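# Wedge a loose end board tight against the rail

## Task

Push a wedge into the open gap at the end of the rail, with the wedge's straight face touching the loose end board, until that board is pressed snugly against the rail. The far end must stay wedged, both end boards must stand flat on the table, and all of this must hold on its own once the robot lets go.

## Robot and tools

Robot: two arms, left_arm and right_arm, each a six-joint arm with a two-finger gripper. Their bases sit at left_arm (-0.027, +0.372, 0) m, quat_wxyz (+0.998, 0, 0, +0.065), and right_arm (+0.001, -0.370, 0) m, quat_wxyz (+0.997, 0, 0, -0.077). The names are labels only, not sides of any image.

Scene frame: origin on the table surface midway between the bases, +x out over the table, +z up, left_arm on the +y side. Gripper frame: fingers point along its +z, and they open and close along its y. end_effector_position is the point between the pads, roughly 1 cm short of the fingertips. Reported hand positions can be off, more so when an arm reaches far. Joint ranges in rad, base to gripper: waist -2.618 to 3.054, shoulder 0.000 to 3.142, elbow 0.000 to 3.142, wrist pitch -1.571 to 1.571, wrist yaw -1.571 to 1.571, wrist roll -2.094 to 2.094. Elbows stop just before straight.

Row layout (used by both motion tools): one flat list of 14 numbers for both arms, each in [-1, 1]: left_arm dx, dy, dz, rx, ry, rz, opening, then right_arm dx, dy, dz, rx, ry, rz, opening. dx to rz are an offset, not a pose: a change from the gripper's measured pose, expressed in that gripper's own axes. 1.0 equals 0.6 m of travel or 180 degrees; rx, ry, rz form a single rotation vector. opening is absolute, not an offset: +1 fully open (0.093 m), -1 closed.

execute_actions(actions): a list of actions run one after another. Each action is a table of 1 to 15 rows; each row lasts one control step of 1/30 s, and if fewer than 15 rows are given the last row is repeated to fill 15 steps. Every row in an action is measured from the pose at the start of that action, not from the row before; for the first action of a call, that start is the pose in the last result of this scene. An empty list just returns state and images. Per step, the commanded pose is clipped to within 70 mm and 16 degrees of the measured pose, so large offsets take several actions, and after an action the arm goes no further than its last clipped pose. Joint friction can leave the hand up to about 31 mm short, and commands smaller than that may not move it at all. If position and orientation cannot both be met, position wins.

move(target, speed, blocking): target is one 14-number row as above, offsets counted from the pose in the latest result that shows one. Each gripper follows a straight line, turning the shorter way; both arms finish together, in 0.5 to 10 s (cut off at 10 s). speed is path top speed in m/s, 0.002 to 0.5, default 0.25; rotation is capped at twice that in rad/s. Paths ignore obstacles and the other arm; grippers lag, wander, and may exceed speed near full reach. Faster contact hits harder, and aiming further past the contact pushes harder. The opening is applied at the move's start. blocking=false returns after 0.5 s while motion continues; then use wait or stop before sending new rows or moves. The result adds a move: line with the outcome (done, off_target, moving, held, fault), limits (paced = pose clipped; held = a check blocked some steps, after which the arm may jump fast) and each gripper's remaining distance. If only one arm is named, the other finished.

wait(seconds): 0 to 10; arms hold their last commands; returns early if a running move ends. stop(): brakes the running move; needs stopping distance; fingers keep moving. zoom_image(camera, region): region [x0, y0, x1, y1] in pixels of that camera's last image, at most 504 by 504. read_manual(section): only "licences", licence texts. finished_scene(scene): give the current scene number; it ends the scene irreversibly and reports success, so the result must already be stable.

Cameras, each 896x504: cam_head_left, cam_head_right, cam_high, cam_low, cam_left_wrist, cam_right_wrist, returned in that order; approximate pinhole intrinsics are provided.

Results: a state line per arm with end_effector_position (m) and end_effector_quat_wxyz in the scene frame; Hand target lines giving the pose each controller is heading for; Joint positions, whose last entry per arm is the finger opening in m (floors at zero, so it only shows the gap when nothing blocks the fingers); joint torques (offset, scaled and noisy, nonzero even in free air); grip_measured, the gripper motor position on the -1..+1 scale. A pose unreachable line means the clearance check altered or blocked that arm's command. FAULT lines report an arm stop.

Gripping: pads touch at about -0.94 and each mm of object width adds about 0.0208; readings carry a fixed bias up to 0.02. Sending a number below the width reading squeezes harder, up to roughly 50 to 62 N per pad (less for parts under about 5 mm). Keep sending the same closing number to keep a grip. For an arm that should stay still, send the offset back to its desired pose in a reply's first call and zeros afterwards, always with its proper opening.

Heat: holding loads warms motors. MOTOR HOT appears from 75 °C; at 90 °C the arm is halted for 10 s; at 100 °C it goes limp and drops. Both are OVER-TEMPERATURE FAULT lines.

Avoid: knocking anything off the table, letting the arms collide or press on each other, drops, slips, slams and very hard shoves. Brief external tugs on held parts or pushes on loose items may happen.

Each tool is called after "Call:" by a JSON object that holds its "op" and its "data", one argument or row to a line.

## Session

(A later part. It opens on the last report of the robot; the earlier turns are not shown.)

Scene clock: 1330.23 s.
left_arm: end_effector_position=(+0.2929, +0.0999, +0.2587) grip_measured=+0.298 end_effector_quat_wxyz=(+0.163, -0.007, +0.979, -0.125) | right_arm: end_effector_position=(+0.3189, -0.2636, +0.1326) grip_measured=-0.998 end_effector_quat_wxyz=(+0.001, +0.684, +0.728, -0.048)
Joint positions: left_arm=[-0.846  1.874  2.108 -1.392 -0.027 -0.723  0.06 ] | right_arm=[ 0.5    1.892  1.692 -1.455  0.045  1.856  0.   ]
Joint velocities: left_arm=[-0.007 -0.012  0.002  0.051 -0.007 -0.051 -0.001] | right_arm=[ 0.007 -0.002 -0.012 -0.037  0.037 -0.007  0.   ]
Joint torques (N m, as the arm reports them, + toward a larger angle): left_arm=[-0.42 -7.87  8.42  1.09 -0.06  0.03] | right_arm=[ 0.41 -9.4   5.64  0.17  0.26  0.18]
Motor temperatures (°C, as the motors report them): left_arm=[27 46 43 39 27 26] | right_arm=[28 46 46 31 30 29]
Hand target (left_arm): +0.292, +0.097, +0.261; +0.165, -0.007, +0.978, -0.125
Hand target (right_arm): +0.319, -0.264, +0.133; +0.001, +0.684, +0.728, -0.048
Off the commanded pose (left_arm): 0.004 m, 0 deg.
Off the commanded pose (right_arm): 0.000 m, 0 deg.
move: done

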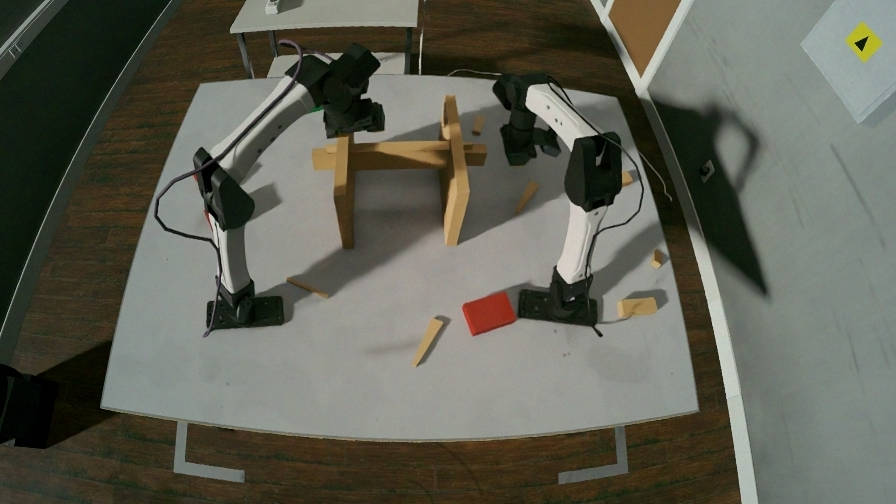

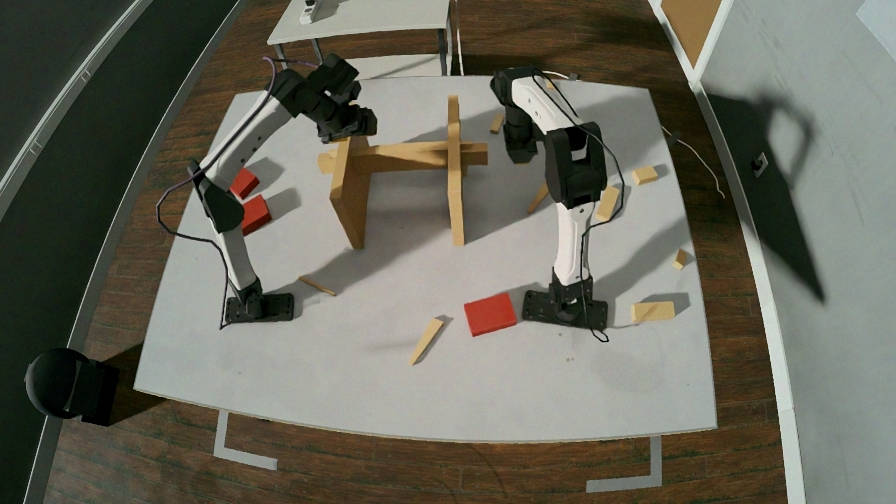

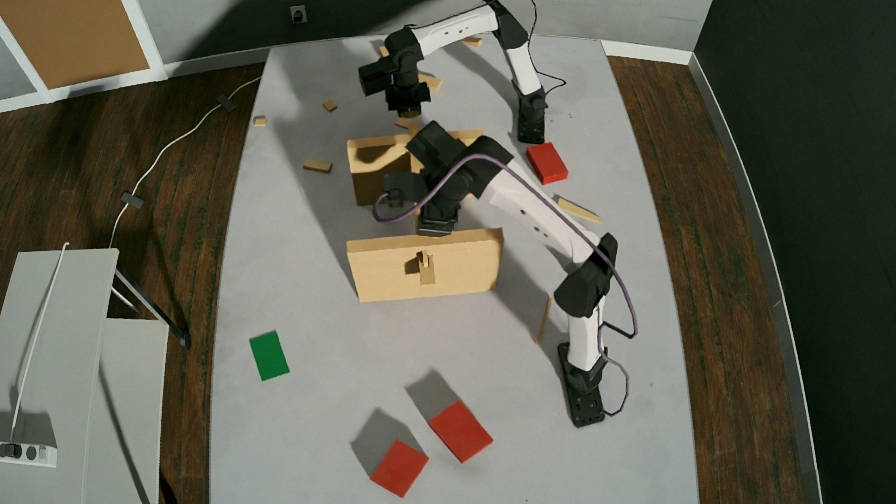

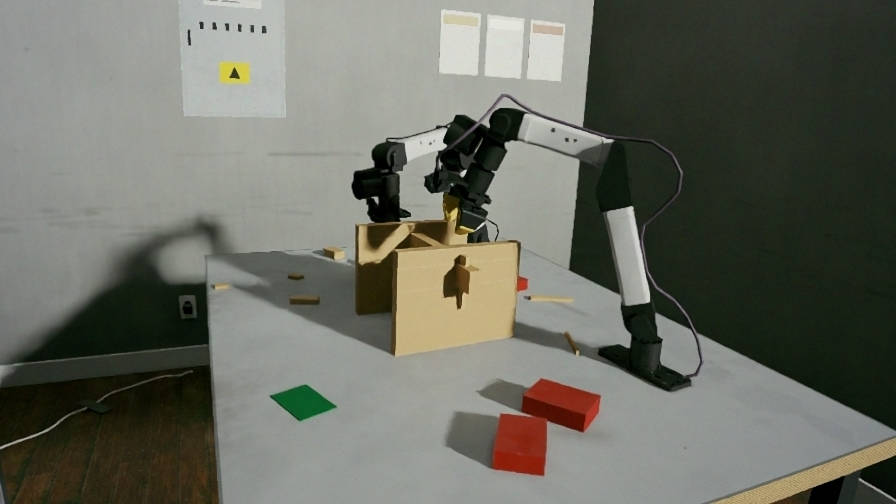

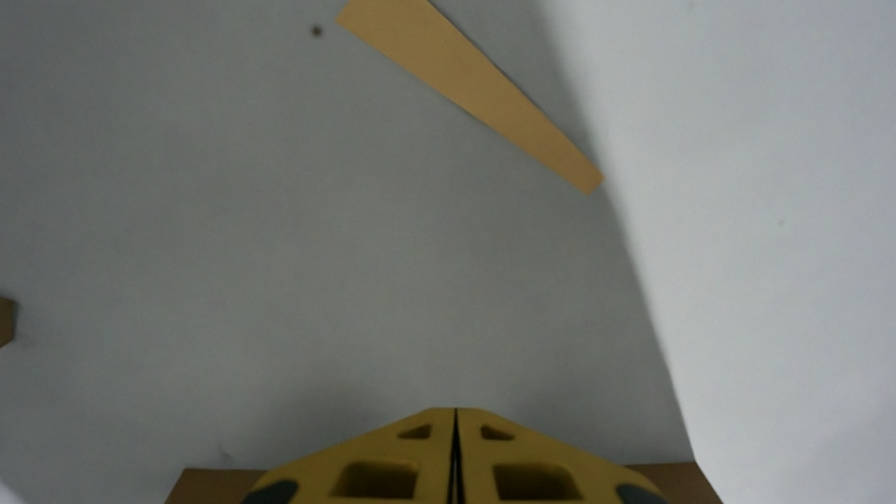

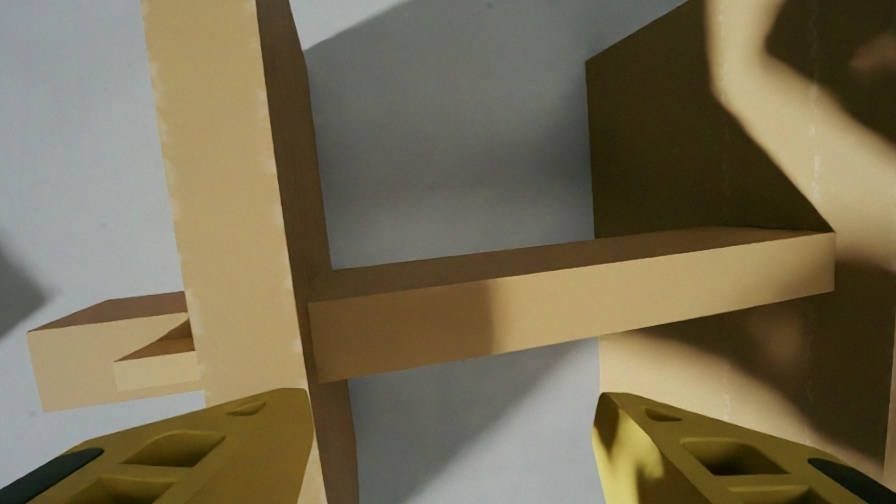

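Call:
{"op": "zoom_image", "data": {
  "camera": "cam_right_wrist",
  "region": [240, 0, 640, 400]
}}

Call:
{"op": "zoom_image", "data": {
  "camera": "cam_high",
  "region": [330, 110, 520, 310]
}}

Region (240, 0, 640, 400) of cam_right_wrist's 896x504 image, scaled by 1.260, with more detail than that image has.

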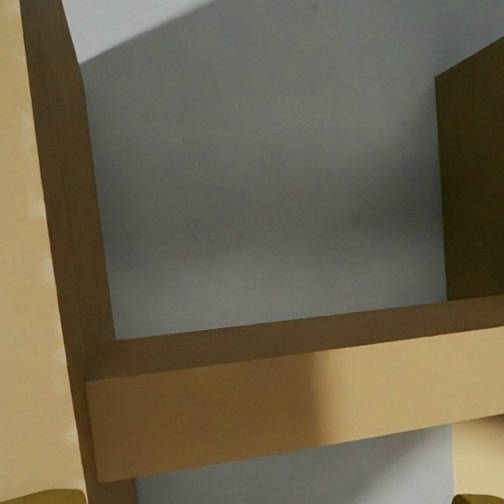

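Region (330, 110, 520, 310) of cam_high's 896x504 image, scaled by 2.520, with more detail than that image has; it fills the left 479 columns of this view, and the rest is white.

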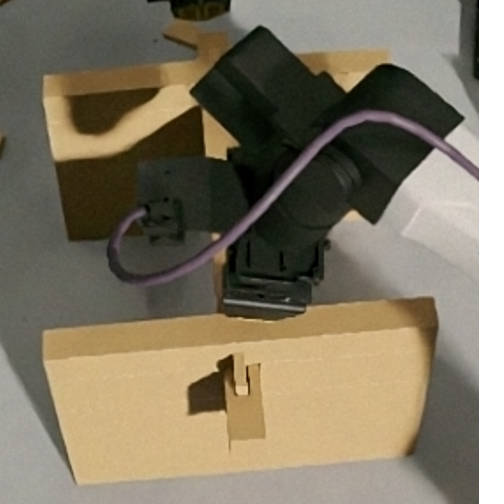

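Call:
{"op": "move", "data": {
  "target": [0.0018, 0.0781, 0.0093, -0.005, 0.0066, 0, 0.3, 0, 0, 0, 0, 0, 0, -1],
  "speed": 0.06
}}

Scene clock: 1398.63 s.
left_arm: end_effector_position=(+0.2924, +0.1418, +0.2346) grip_measured=+0.298 end_effector_quat_wxyz=(+0.140, -0.008, +0.984, -0.107) | right_arm: end_effector_position=(+0.3189, -0.2636, +0.1326) grip_measured=-0.998 end_effector_quat_wxyz=(+0.001, +0.684, +0.728, -0.048)
Joint positions: left_arm=[-0.751  1.78   1.906 -1.343  0.009 -0.639  0.06 ] | right_arm=[ 0.5    1.892  1.692 -1.455  0.045  1.856  0.   ]
Joint velocities: left_arm=[ 0.017 -0.032 -0.007  0.095 -0.022  0.051 -0.001] | right_arm=[ 0.002 -0.007  0.012 -0.11  -0.11  -0.007  0.   ]
Joint torques (N m, as the arm reports them, + toward a larger angle): left_arm=[ 0.73 -9.98  5.85  1.28  0.02  0.19] | right_arm=[ 0.41 -9.42  5.65  0.18  0.24  0.15]
Motor temperatures (°C, as the motors report them): left_arm=[27 50 47 38 27 26] | right_arm=[28 46 45 31 29 29]
Hand target (left_arm): +0.294, +0.144, +0.242; +0.152, -0.007, +0.981, -0.119
Hand target (right_arm): +0.319, -0.264, +0.133; +0.001, +0.684, +0.728, -0.048
Off the commanded pose (left_arm): 0.008 m, 2 deg.
Off the commanded pose (right_arm): 0.000 m, 0 deg.
move: done

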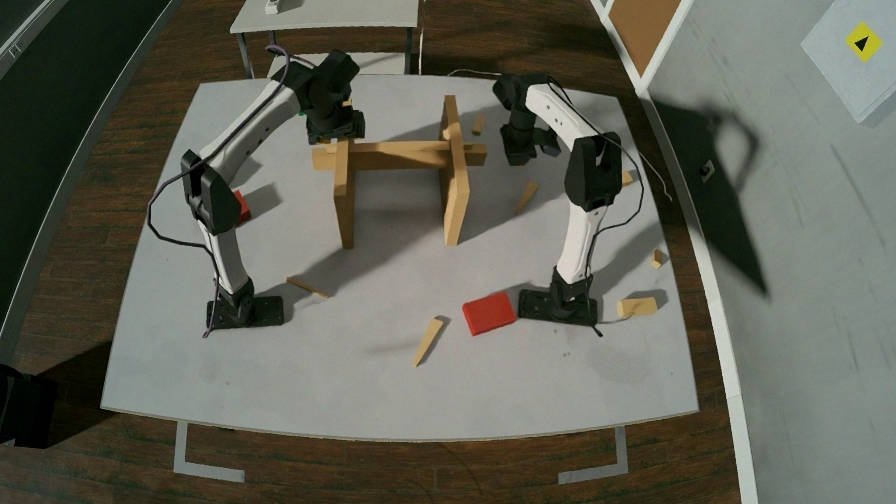

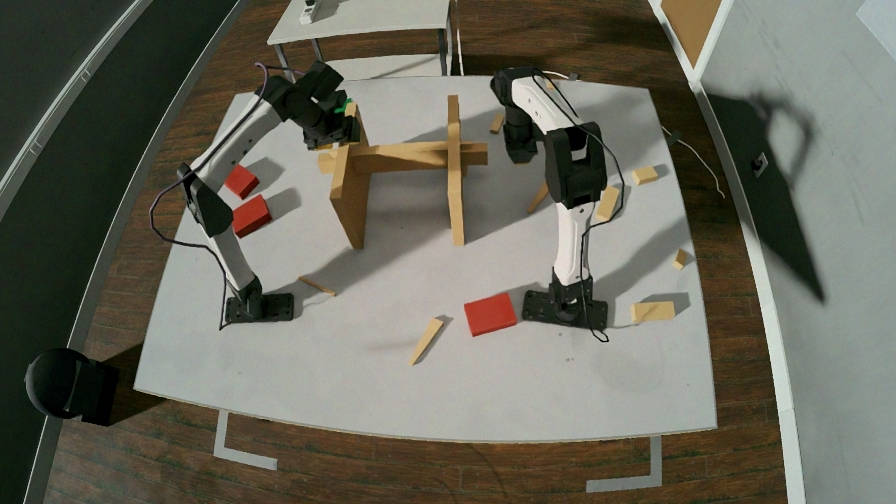

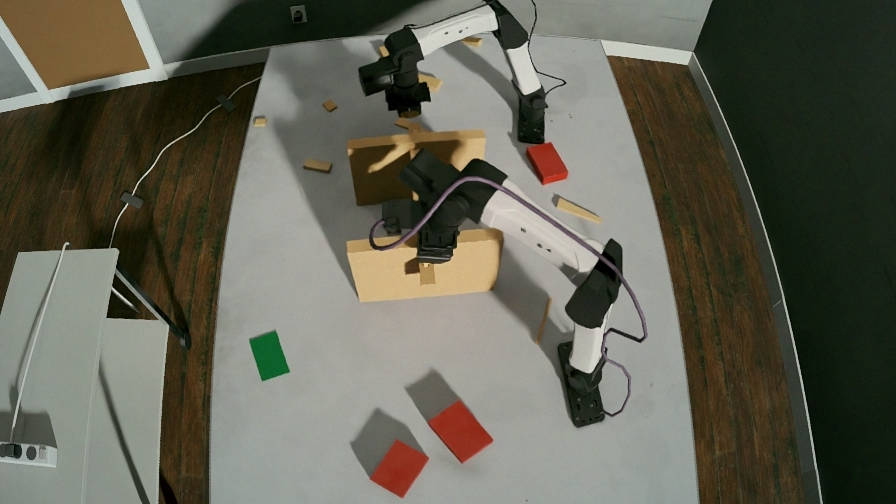

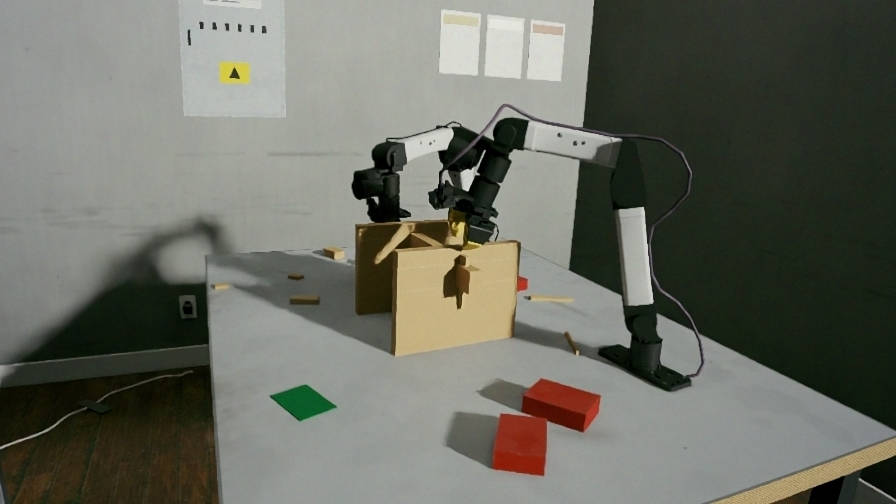

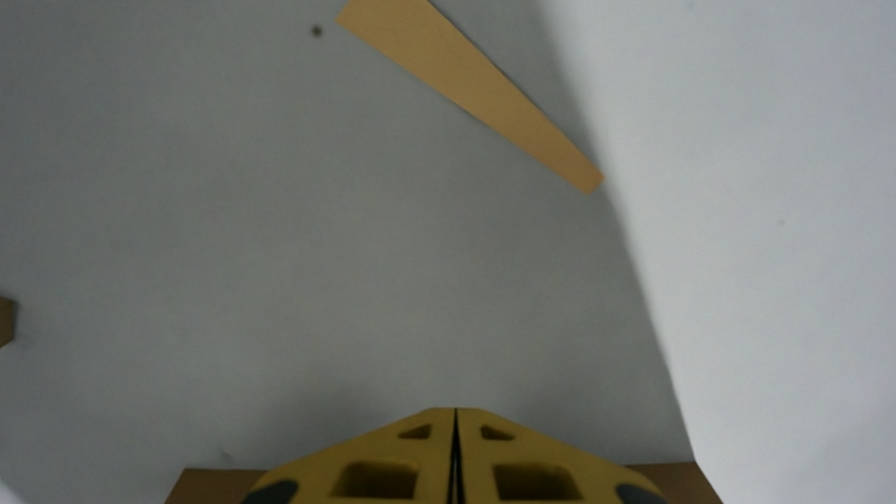

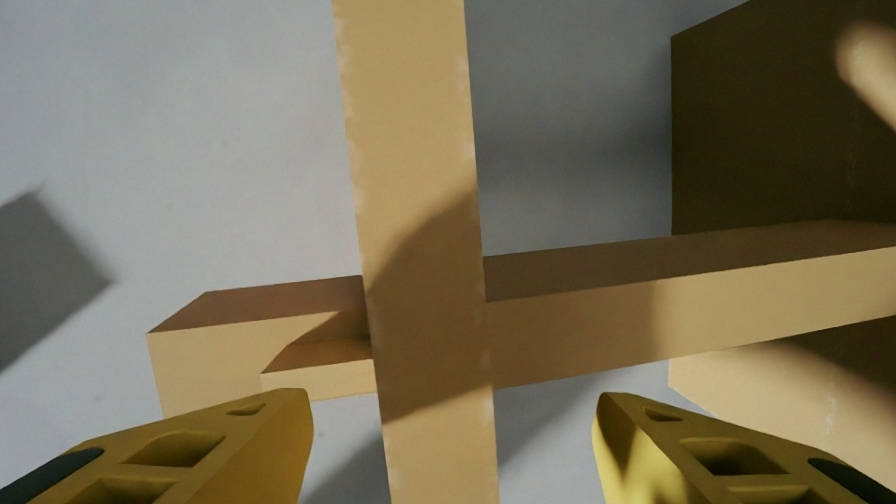

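Call:
{"op": "move", "data": {
  "target": [0.0048, 0.0037, 0.0404, -0.004, 0.0053, 0, 0.3, 0, 0, 0, 0, 0, 0, -1],
  "speed": 0.025
}}

Call:
{"op": "zoom_image", "data": {
  "camera": "cam_low",
  "region": [420, 200, 530, 320]
}}

Scene clock: 1449.87 s.
left_arm: end_effector_position=(+0.2922, +0.1416, +0.2208) grip_measured=+0.298 end_effector_quat_wxyz=(+0.132, -0.007, +0.986, -0.102) | right_arm: end_effector_position=(+0.3189, -0.2636, +0.1326) grip_measured=-0.998 end_effector_quat_wxyz=(+0.001, +0.684, +0.728, -0.048)
Joint positions: left_arm=[-0.751  1.78   1.854 -1.311  0.01  -0.636  0.06 ] | right_arm=[ 0.5    1.892  1.692 -1.455  0.045  1.856  0.   ]
Joint velocities: left_arm=[-0.012 -0.017 -0.002  0.037  0.022 -0.022  0.001] | right_arm=[-0.002 -0.022  0.002 -0.007  0.007 -0.022  0.   ]
Joint torques (N m, as the arm reports them, + toward a larger angle): left_arm=[ 0.27 -7.24  4.8   1.4  -0.02  0.06] | right_arm=[ 0.41 -9.41  5.63  0.17  0.24  0.15]
Motor temperatures (°C, as the motors report them): left_arm=[27 56 43 39 27 26] | right_arm=[28 46 45 31 29 29]
Hand target (left_arm): +0.297, +0.139, +0.211; +0.131, -0.009, +0.986, -0.101
Hand target (right_arm): +0.319, -0.264, +0.133; +0.001, +0.684, +0.728, -0.048
Off the commanded pose (left_arm): 0.011 m, 0 deg.
Off the commanded pose (right_arm): 0.000 m, 0 deg.
move: off_target (left_arm)

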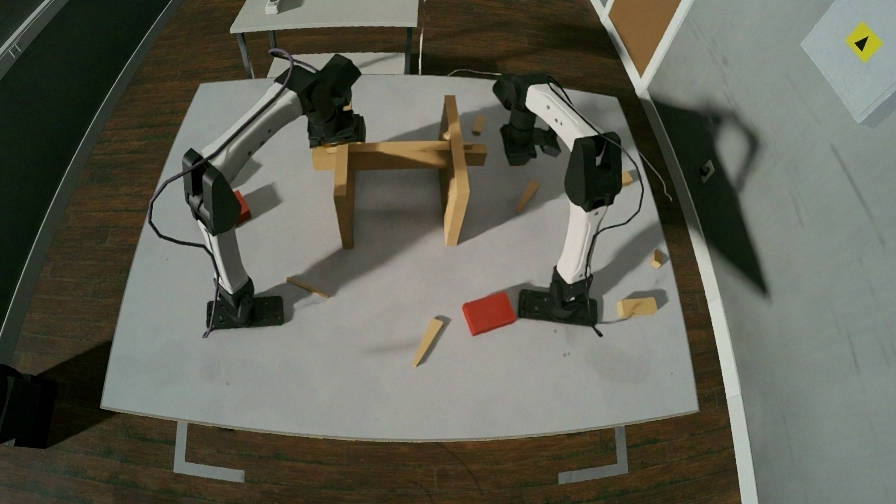

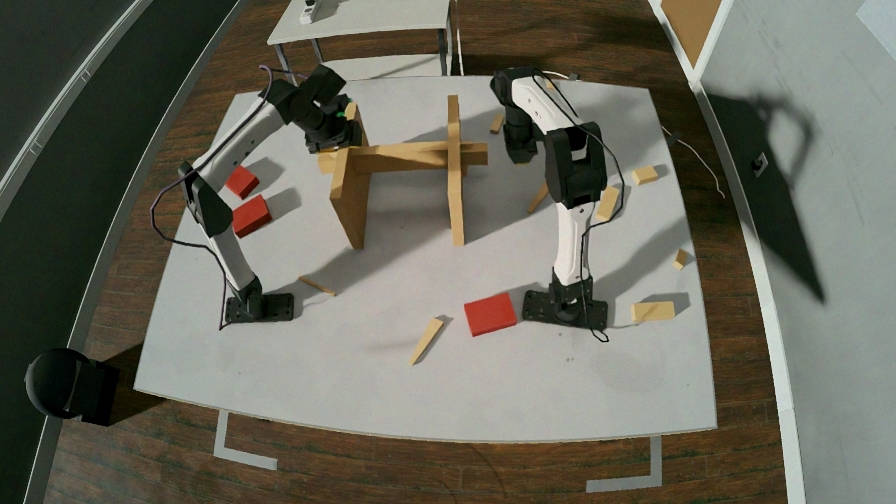

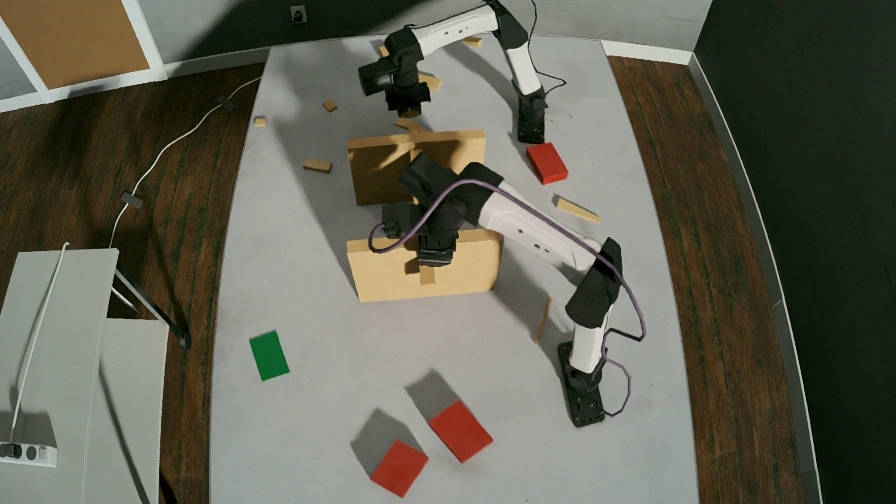

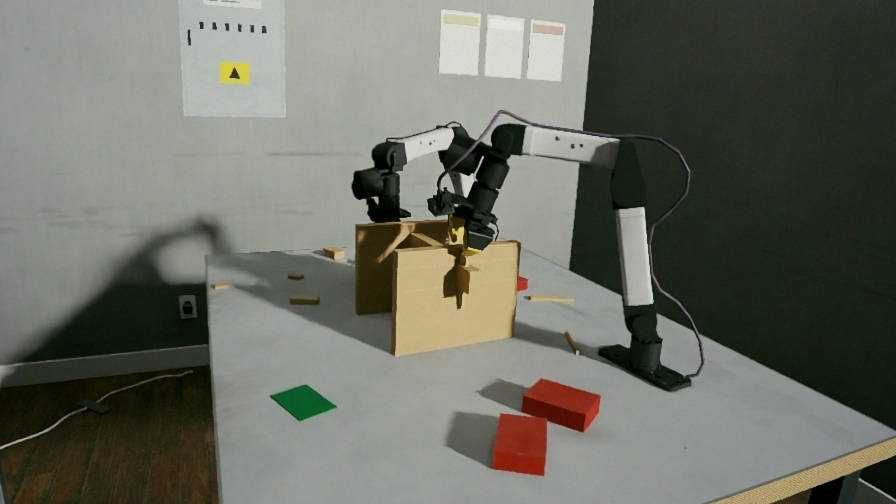

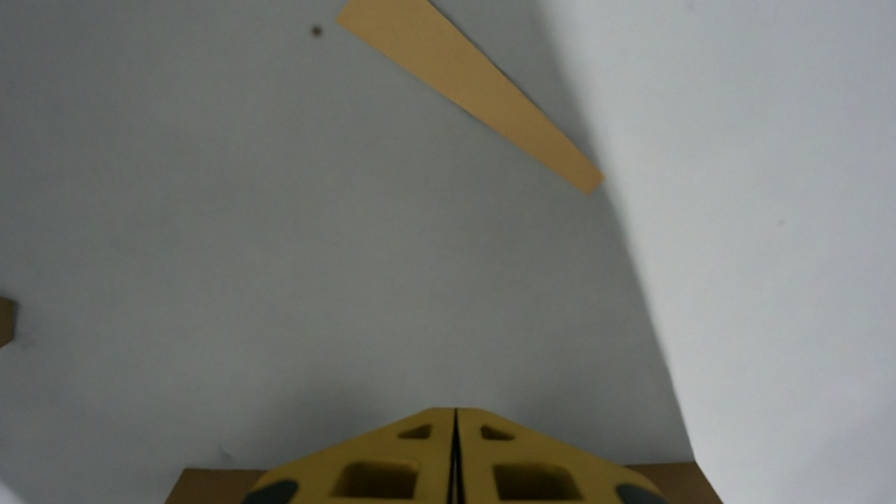

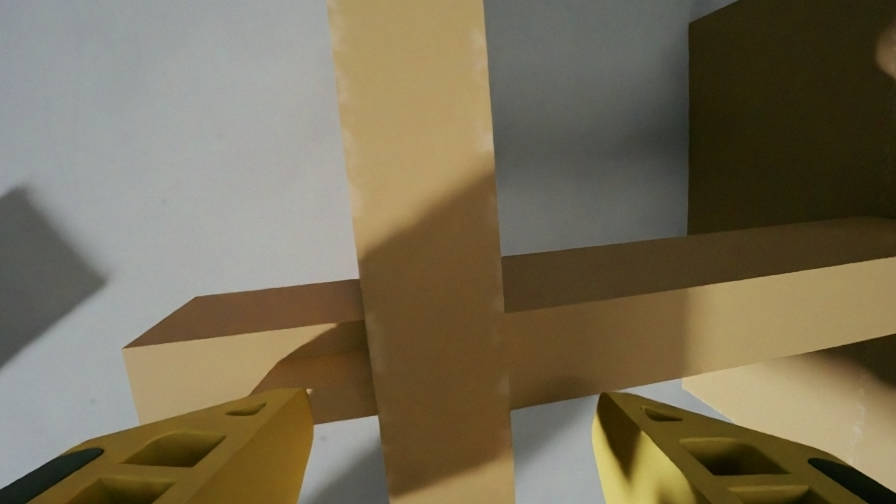

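Region (420, 200, 530, 320) of cam_low's 896x504 image, scaled by 4.200, with more detail than that image has; it fills the left 462 columns of this view, and the rest is white.

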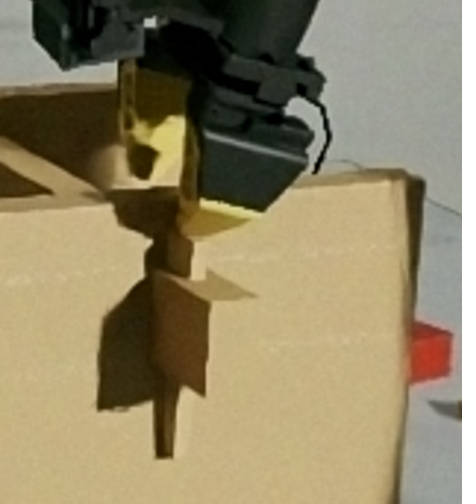

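Call:
{"op": "move", "data": {
  "target": [-0.0127, -0.0095, 0.0002, 0.0074, -0.0097, 0, 0.3, 0, 0, 0, 0, 0, 0, -1],
  "speed": 0.02
}}

Call:
{"op": "zoom_image", "data": {
  "camera": "cam_low",
  "region": [420, 200, 530, 320]
}}

Scene clock: 1465.00 s.
left_arm: end_effector_position=(+0.2922, +0.1416, +0.2208) grip_measured=+0.298 end_effector_quat_wxyz=(+0.132, -0.007, +0.986, -0.102) | right_arm: end_effector_position=(+0.3189, -0.2636, +0.1326) grip_measured=-0.998 end_effector_quat_wxyz=(+0.001, +0.684, +0.728, -0.048)
Joint positions: left_arm=[-0.751  1.78   1.854 -1.311  0.01  -0.636  0.06 ] | right_arm=[ 0.5    1.892  1.692 -1.455  0.045  1.856  0.   ]
Joint velocities: left_arm=[-0.007 -0.027 -0.002  0.007 -0.007 -0.051  0.001] | right_arm=[ 0.017  0.017  0.007  0.022 -0.037  0.007  0.   ]
Joint torques (N m, as the arm reports them, + toward a larger angle): left_arm=[ 0.26 -7.97  6.99  1.47  0.01  0.07] | right_arm=[ 0.41 -9.39  5.66  0.18  0.24  0.15]
Motor temperatures (°C, as the motors report them): left_arm=[27 54 42 39 27 26] | right_arm=[28 46 45 31 29 29]
Hand target (left_arm): +0.299, +0.137, +0.224; +0.147, -0.006, +0.983, -0.113
Hand target (right_arm): +0.319, -0.264, +0.133; +0.001, +0.684, +0.728, -0.048
Off the commanded pose (left_arm): 0.010 m, 2 deg.
Off the commanded pose (right_arm): 0.000 m, 0 deg.
move: done

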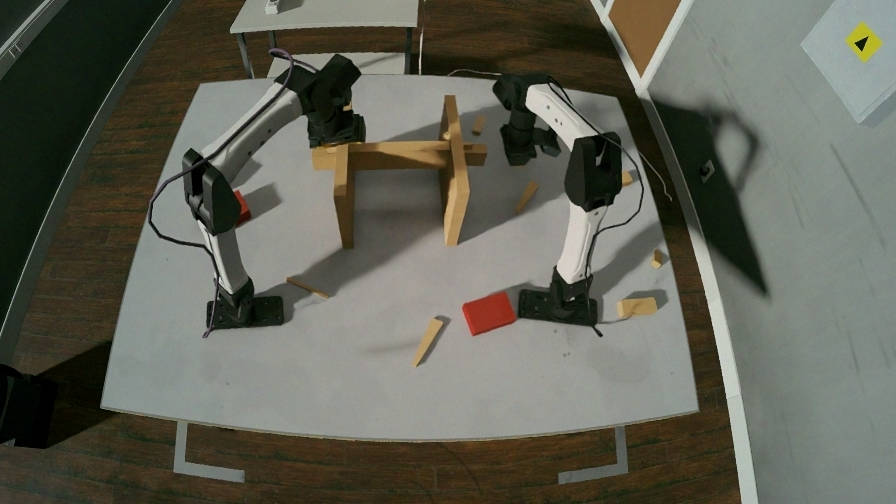

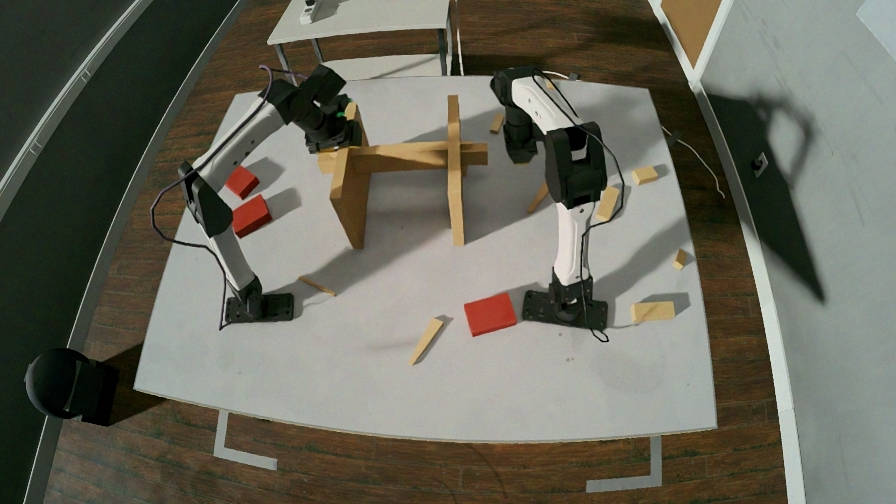

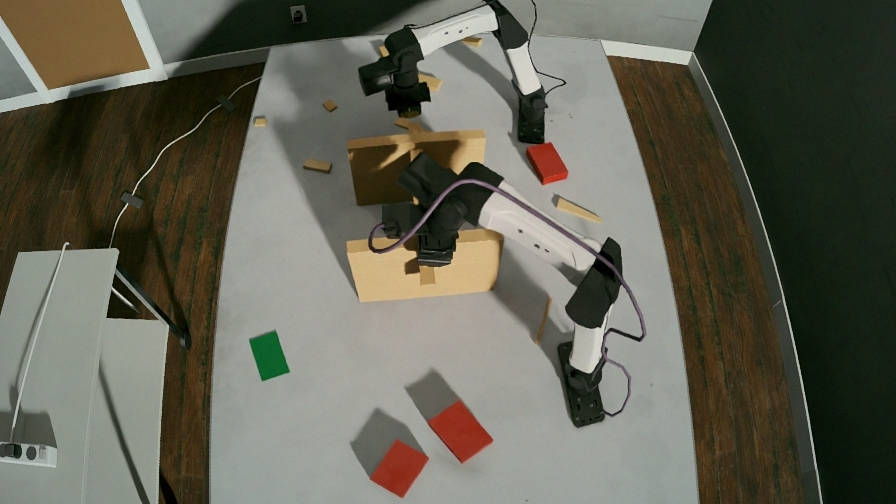

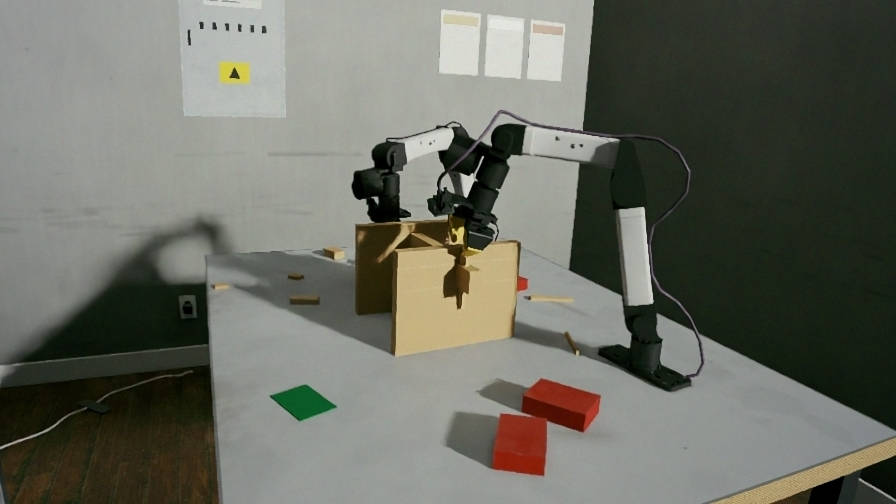

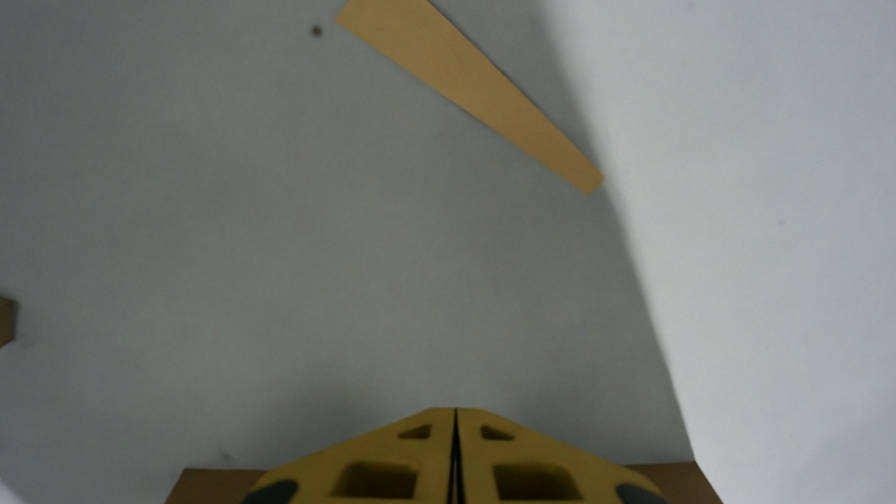

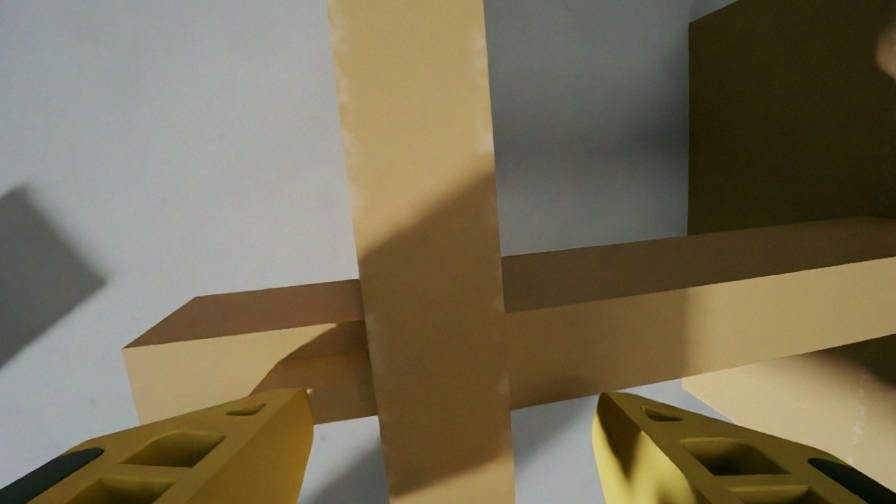

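Region (420, 200, 530, 320) of cam_low's 896x504 image, scaled by 4.200, with more detail than that image has; it fills the left 462 columns of this view, and the rest is white.

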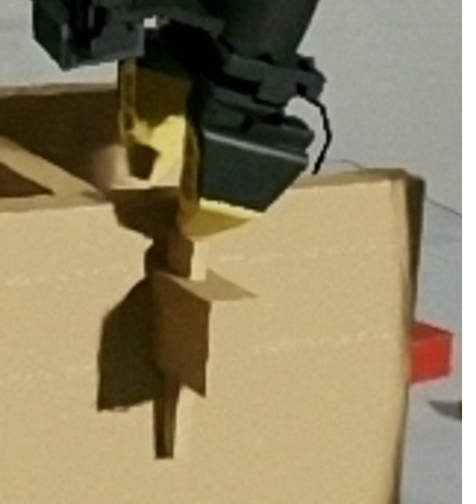

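Call:
{"op": "execute_actions", "data": {
  "actions": [
    [[-0.0140,-0.0105,0.0002,0.0081,-0.0107,0,0.3,0,0,0,0,0,0,-1],[-0.0153,-0.0114,0.0003,0.0089,-0.0117,0,0.3,0,0,0,0,0,0,-1],[-0.0168,-0.0126,0.0003,0.0098,-0.0129,0,0.3,0,0,0,0,0,0,-1]]
  ]
}}

Call:
{"op": "zoom_image", "data": {
  "camera": "cam_low",
  "region": [420, 200, 530, 320]
}}

Scene clock: 1474.53 s.
left_arm: end_effector_position=(+0.2924, +0.1415, +0.2208) grip_measured=+0.298 end_effector_quat_wxyz=(+0.132, -0.007, +0.986, -0.102) | right_arm: end_effector_position=(+0.3189, -0.2636, +0.1326) grip_measured=-0.998 end_effector_quat_wxyz=(+0.001, +0.684, +0.728, -0.048)
Joint positions: left_arm=[-0.751  1.78   1.854 -1.31   0.01  -0.636  0.06 ] | right_arm=[ 0.5    1.892  1.692 -1.455  0.045  1.856  0.   ]
Joint velocities: left_arm=[-0.012 -0.012  0.002 -0.037 -0.066  0.007 -0.001] | right_arm=[ 0.007 -0.002 -0.002  0.022  0.051 -0.022  0.   ]
Joint torques (N m, as the arm reports them, + toward a larger angle): left_arm=[ 0.29 -8.09  7.04  1.55 -0.01  0.12] | right_arm=[ 0.41 -9.4   5.65  0.18  0.25  0.15]
Motor temperatures (°C, as the motors report them): left_arm=[27 54 43 39 27 26] | right_arm=[28 46 45 31 29 29]
Hand target (left_arm): +0.302, +0.135, +0.225; +0.152, -0.006, +0.982, -0.117
Hand target (right_arm): +0.319, -0.264, +0.133; +0.001, +0.684, +0.728, -0.048
Off the commanded pose (left_arm): 0.012 m, 3 deg.
Off the commanded pose (right_arm): 0.000 m, 0 deg.

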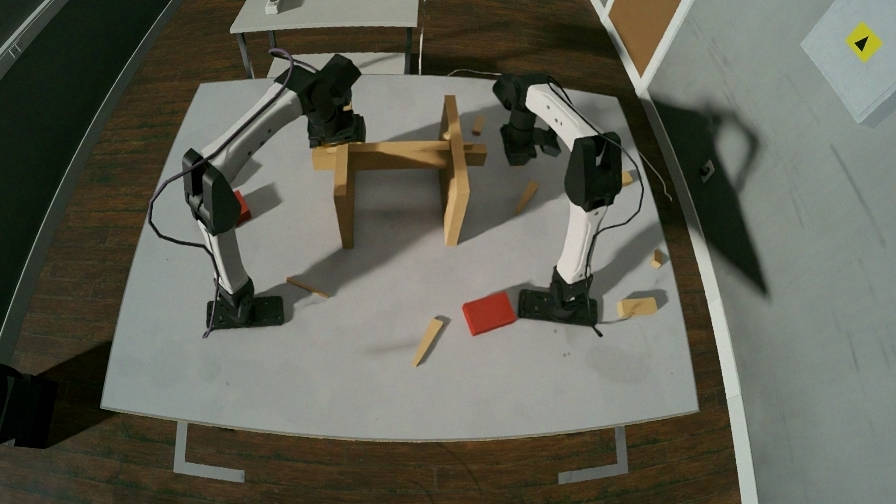

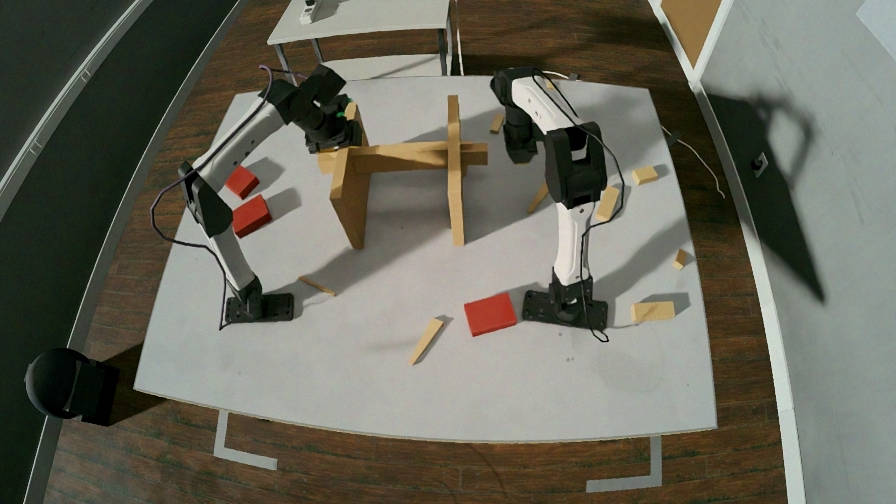

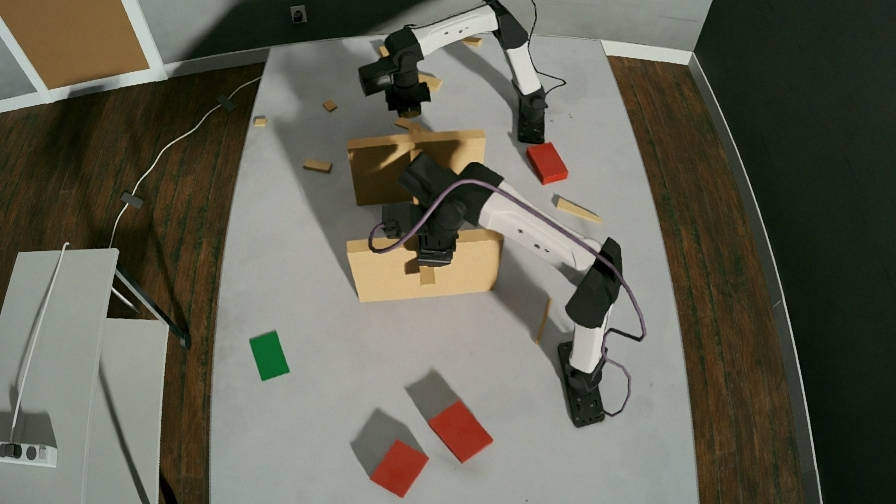

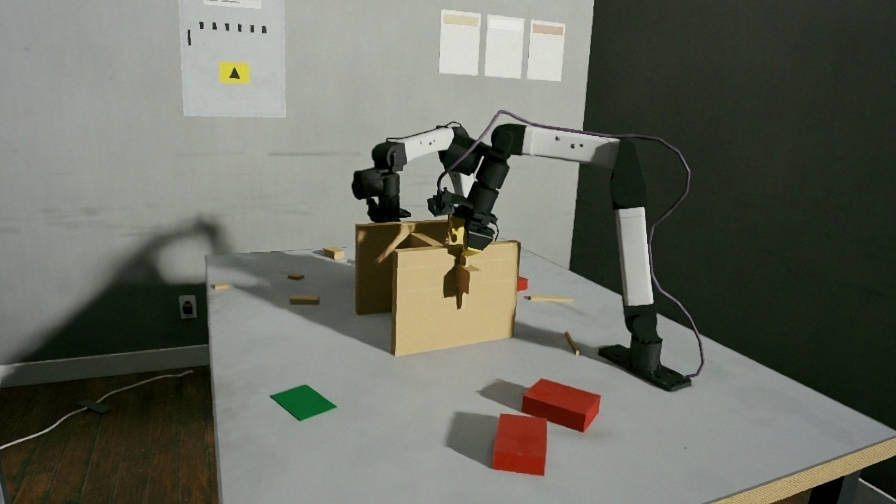

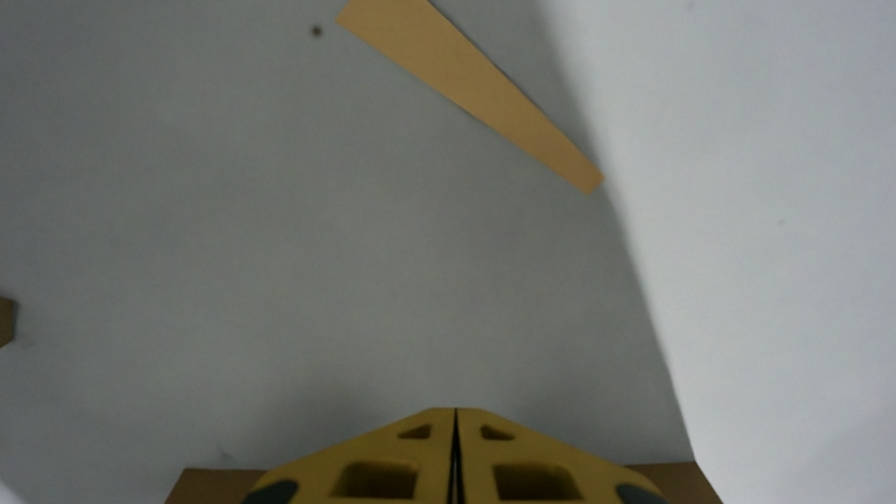

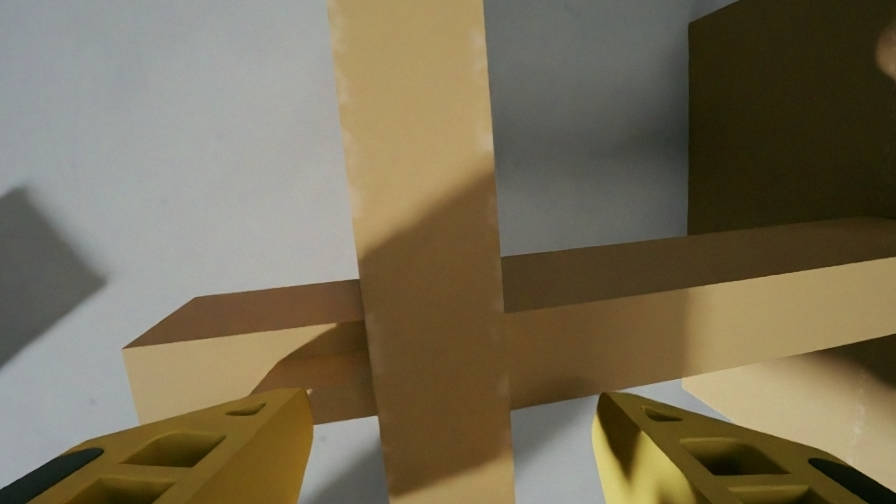

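Region (420, 200, 530, 320) of cam_low's 896x504 image, scaled by 4.200, with more detail than that image has; it fills the left 462 columns of this view, and the rest is white.

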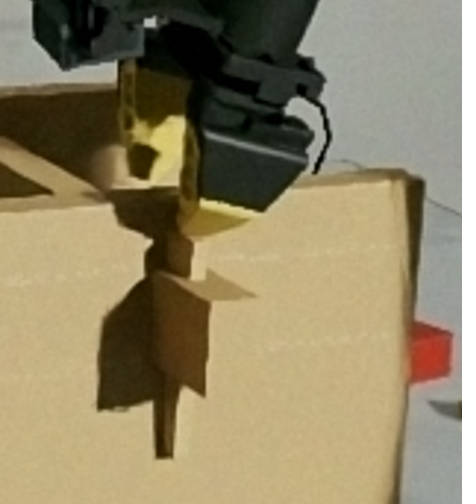

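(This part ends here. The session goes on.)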